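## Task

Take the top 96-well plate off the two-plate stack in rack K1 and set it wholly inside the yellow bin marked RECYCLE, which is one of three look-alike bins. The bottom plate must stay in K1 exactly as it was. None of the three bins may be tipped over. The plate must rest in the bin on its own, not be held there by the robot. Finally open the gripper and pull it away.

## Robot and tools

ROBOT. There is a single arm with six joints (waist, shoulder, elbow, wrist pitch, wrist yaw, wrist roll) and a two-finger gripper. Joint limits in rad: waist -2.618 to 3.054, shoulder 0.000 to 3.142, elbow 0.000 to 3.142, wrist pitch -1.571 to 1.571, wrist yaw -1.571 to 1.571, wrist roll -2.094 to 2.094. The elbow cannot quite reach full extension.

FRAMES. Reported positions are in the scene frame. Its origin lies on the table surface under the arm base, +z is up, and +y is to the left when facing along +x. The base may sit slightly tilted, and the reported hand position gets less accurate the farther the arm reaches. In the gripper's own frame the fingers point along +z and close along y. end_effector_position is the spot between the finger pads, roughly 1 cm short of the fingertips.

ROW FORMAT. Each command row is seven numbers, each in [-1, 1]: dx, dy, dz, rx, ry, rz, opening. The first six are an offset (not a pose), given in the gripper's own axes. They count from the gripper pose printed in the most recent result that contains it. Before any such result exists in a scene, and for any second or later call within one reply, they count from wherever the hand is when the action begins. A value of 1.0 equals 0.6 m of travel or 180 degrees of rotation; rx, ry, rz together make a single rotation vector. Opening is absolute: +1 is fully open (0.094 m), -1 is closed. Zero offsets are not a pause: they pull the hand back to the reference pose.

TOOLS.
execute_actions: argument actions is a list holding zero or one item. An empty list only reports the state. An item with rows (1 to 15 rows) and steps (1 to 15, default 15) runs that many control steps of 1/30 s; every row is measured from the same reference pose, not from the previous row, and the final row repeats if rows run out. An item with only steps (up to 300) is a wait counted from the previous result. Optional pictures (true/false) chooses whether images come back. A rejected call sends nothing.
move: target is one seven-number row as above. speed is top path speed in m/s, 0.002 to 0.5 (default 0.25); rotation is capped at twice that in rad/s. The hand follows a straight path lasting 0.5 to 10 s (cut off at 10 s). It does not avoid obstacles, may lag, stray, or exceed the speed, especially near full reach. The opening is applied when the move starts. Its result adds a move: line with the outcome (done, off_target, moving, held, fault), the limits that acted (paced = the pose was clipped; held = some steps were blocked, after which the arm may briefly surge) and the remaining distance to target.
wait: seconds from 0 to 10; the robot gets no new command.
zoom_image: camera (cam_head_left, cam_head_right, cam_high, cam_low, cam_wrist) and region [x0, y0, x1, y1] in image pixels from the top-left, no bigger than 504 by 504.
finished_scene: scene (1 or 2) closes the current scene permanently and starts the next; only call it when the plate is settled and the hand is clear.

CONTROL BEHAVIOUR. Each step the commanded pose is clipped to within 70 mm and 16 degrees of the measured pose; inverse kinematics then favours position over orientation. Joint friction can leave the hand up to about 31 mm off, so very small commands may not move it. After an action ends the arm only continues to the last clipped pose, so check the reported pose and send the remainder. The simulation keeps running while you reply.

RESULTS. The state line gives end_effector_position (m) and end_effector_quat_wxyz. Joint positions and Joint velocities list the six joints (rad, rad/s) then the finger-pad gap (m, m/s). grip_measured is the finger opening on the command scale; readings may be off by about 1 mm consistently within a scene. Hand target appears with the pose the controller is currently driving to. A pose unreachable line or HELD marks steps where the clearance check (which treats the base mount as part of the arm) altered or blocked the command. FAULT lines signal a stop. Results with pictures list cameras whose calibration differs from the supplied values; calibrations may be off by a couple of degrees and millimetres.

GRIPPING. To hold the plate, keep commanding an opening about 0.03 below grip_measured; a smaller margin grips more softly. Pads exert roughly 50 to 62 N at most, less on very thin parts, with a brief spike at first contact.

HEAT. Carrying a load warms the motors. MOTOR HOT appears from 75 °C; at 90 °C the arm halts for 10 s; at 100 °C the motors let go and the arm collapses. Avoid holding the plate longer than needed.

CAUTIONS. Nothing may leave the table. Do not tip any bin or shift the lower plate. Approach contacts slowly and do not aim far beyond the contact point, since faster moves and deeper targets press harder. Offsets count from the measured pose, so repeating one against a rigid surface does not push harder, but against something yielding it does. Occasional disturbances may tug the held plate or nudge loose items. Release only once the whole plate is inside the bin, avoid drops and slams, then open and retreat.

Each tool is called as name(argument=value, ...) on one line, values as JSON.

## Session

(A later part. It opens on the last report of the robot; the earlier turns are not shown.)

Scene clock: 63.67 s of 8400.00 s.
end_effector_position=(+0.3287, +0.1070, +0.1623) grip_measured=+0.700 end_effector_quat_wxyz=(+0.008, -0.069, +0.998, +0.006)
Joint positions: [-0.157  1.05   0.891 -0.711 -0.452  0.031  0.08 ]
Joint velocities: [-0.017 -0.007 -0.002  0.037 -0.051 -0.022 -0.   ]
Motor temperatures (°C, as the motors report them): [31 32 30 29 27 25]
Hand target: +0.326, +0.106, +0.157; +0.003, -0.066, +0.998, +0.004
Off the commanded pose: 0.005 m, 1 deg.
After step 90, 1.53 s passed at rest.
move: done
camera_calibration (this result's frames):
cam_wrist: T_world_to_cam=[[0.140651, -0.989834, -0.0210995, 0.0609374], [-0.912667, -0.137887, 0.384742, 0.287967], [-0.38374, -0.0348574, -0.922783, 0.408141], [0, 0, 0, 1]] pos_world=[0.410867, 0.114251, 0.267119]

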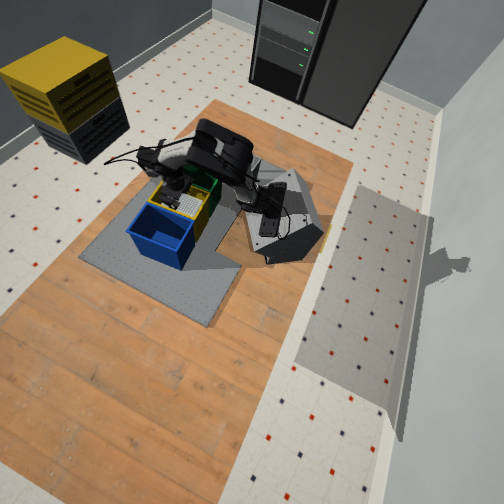

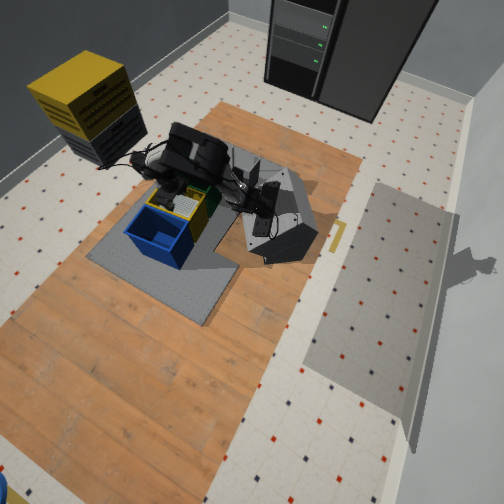

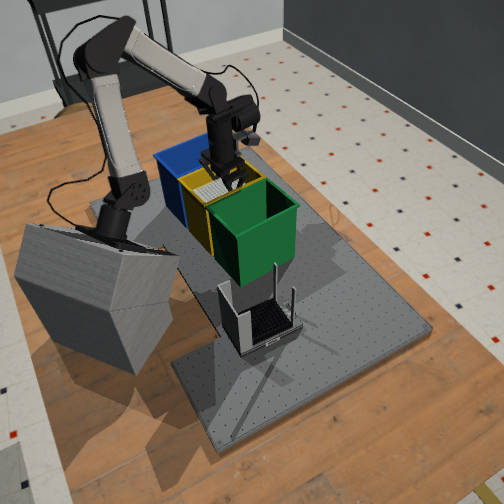

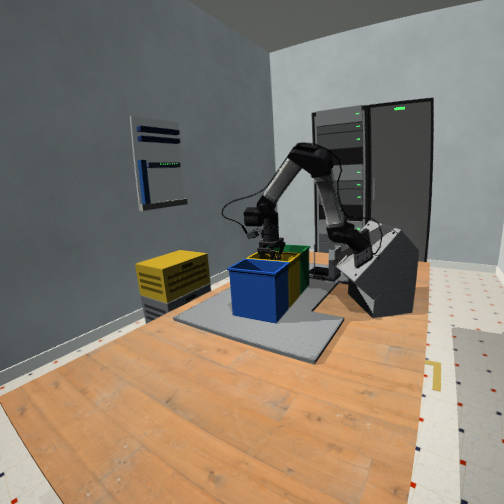

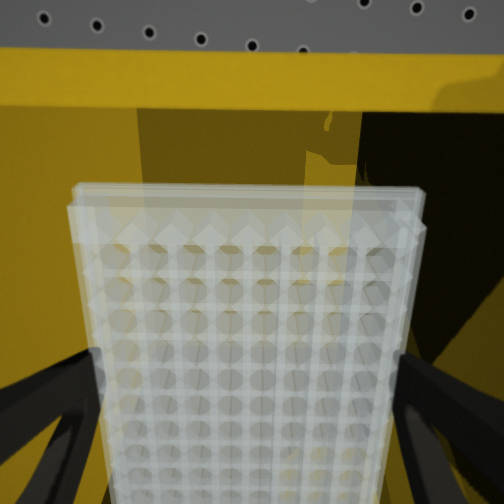

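execute_actions(actions=[{"rows":[[0,0,0,0,0,0,0.8]],"steps":15}], pictures=false)

move(target=[-0.03,0,-0.185,0,-0.05,0,0.8], speed=0.15)

Scene clock: 67.83 s of 8400.00 s.
end_effector_position=(+0.3291, +0.1070, +0.1623) grip_measured=+0.799 end_effector_quat_wxyz=(+0.009, -0.069, +0.998, +0.005)
Joint positions: [-0.157  1.05   0.891 -0.709 -0.451  0.032  0.084]
Joint velocities: [ 0.002 -0.002 -0.007  0.022 -0.037 -0.022  0.   ]
Motor temperatures (°C, as the motors report them): [30 32 30 29 27 25]
Hand target: +0.329, +0.107, +0.162; +0.008, -0.069, +0.998, +0.006
Off the commanded pose: 0.000 m, 0 deg.
Steps of this call (steps 1 to 90: nothing new was sent; then 0.67 s passed at rest; steps 91 to 105: all 15 steps of this action). Readings (end_effector_position):
91: (+0.3291, +0.1070, +0.1623)
92: (+0.3291, +0.1070, +0.1623)
94: (+0.3291, +0.1070, +0.1623)
98: (+0.3291, +0.1070, +0.1623)
105: the state above

Scene clock: 69.50 s of 8400.00 s.
end_effector_position=(+0.3431, +0.1055, +0.2677) grip_measured=+0.799 end_effector_quat_wxyz=(+0.079, -0.063, +0.995, +0.009)
Joint positions: [-0.525  0.897  1.101 -1.086 -0.699 -0.201  0.084]
Joint velocities: [-0.007  0.002 -0.007 -0.022 -0.022  0.022 -0.   ]
Motor temperatures (°C, as the motors report them): [30 32 31 29 27 25]
Hand target: +0.346, +0.108, +0.274; +0.088, -0.070, +0.994, +0.009
Off the commanded pose: 0.007 m, 1 deg.
move: done
camera_calibration (this result's frames):
cam_wrist: T_world_to_cam=[[0.130789, -0.991218, -0.0195074, 0.0627328], [-0.959679, -0.131517, 0.248433, 0.312257], [-0.248816, -0.0137714, -0.968453, 0.47465], [0, 0, 0, 1]] pos_world=[0.409563, 0.109786, 0.383325]

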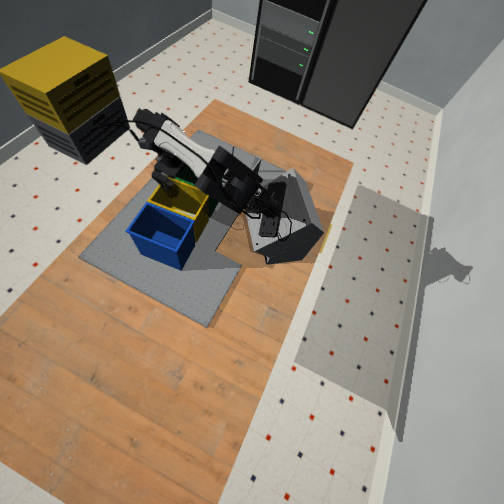

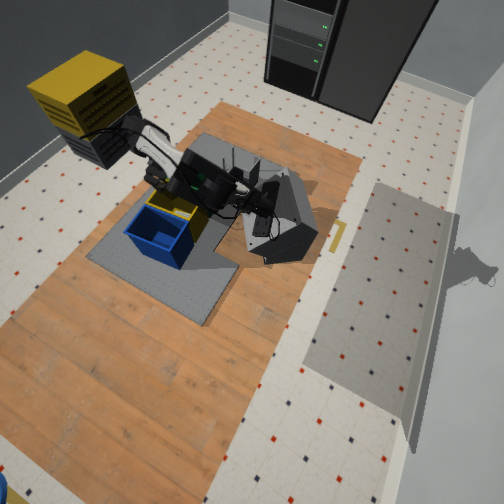

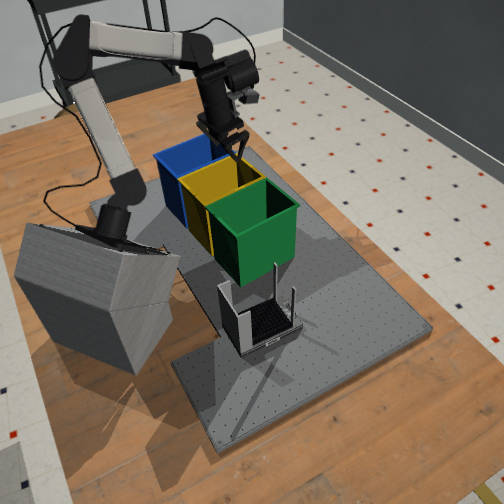

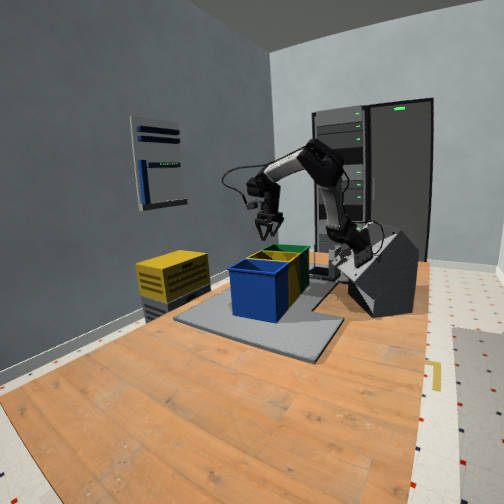

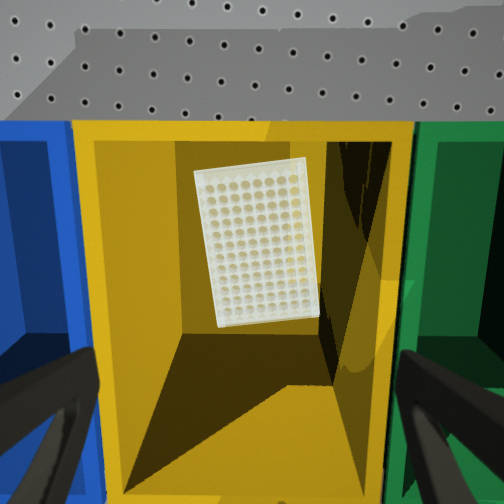

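finished_scene(scene=2)

The scene is finished: the task was done.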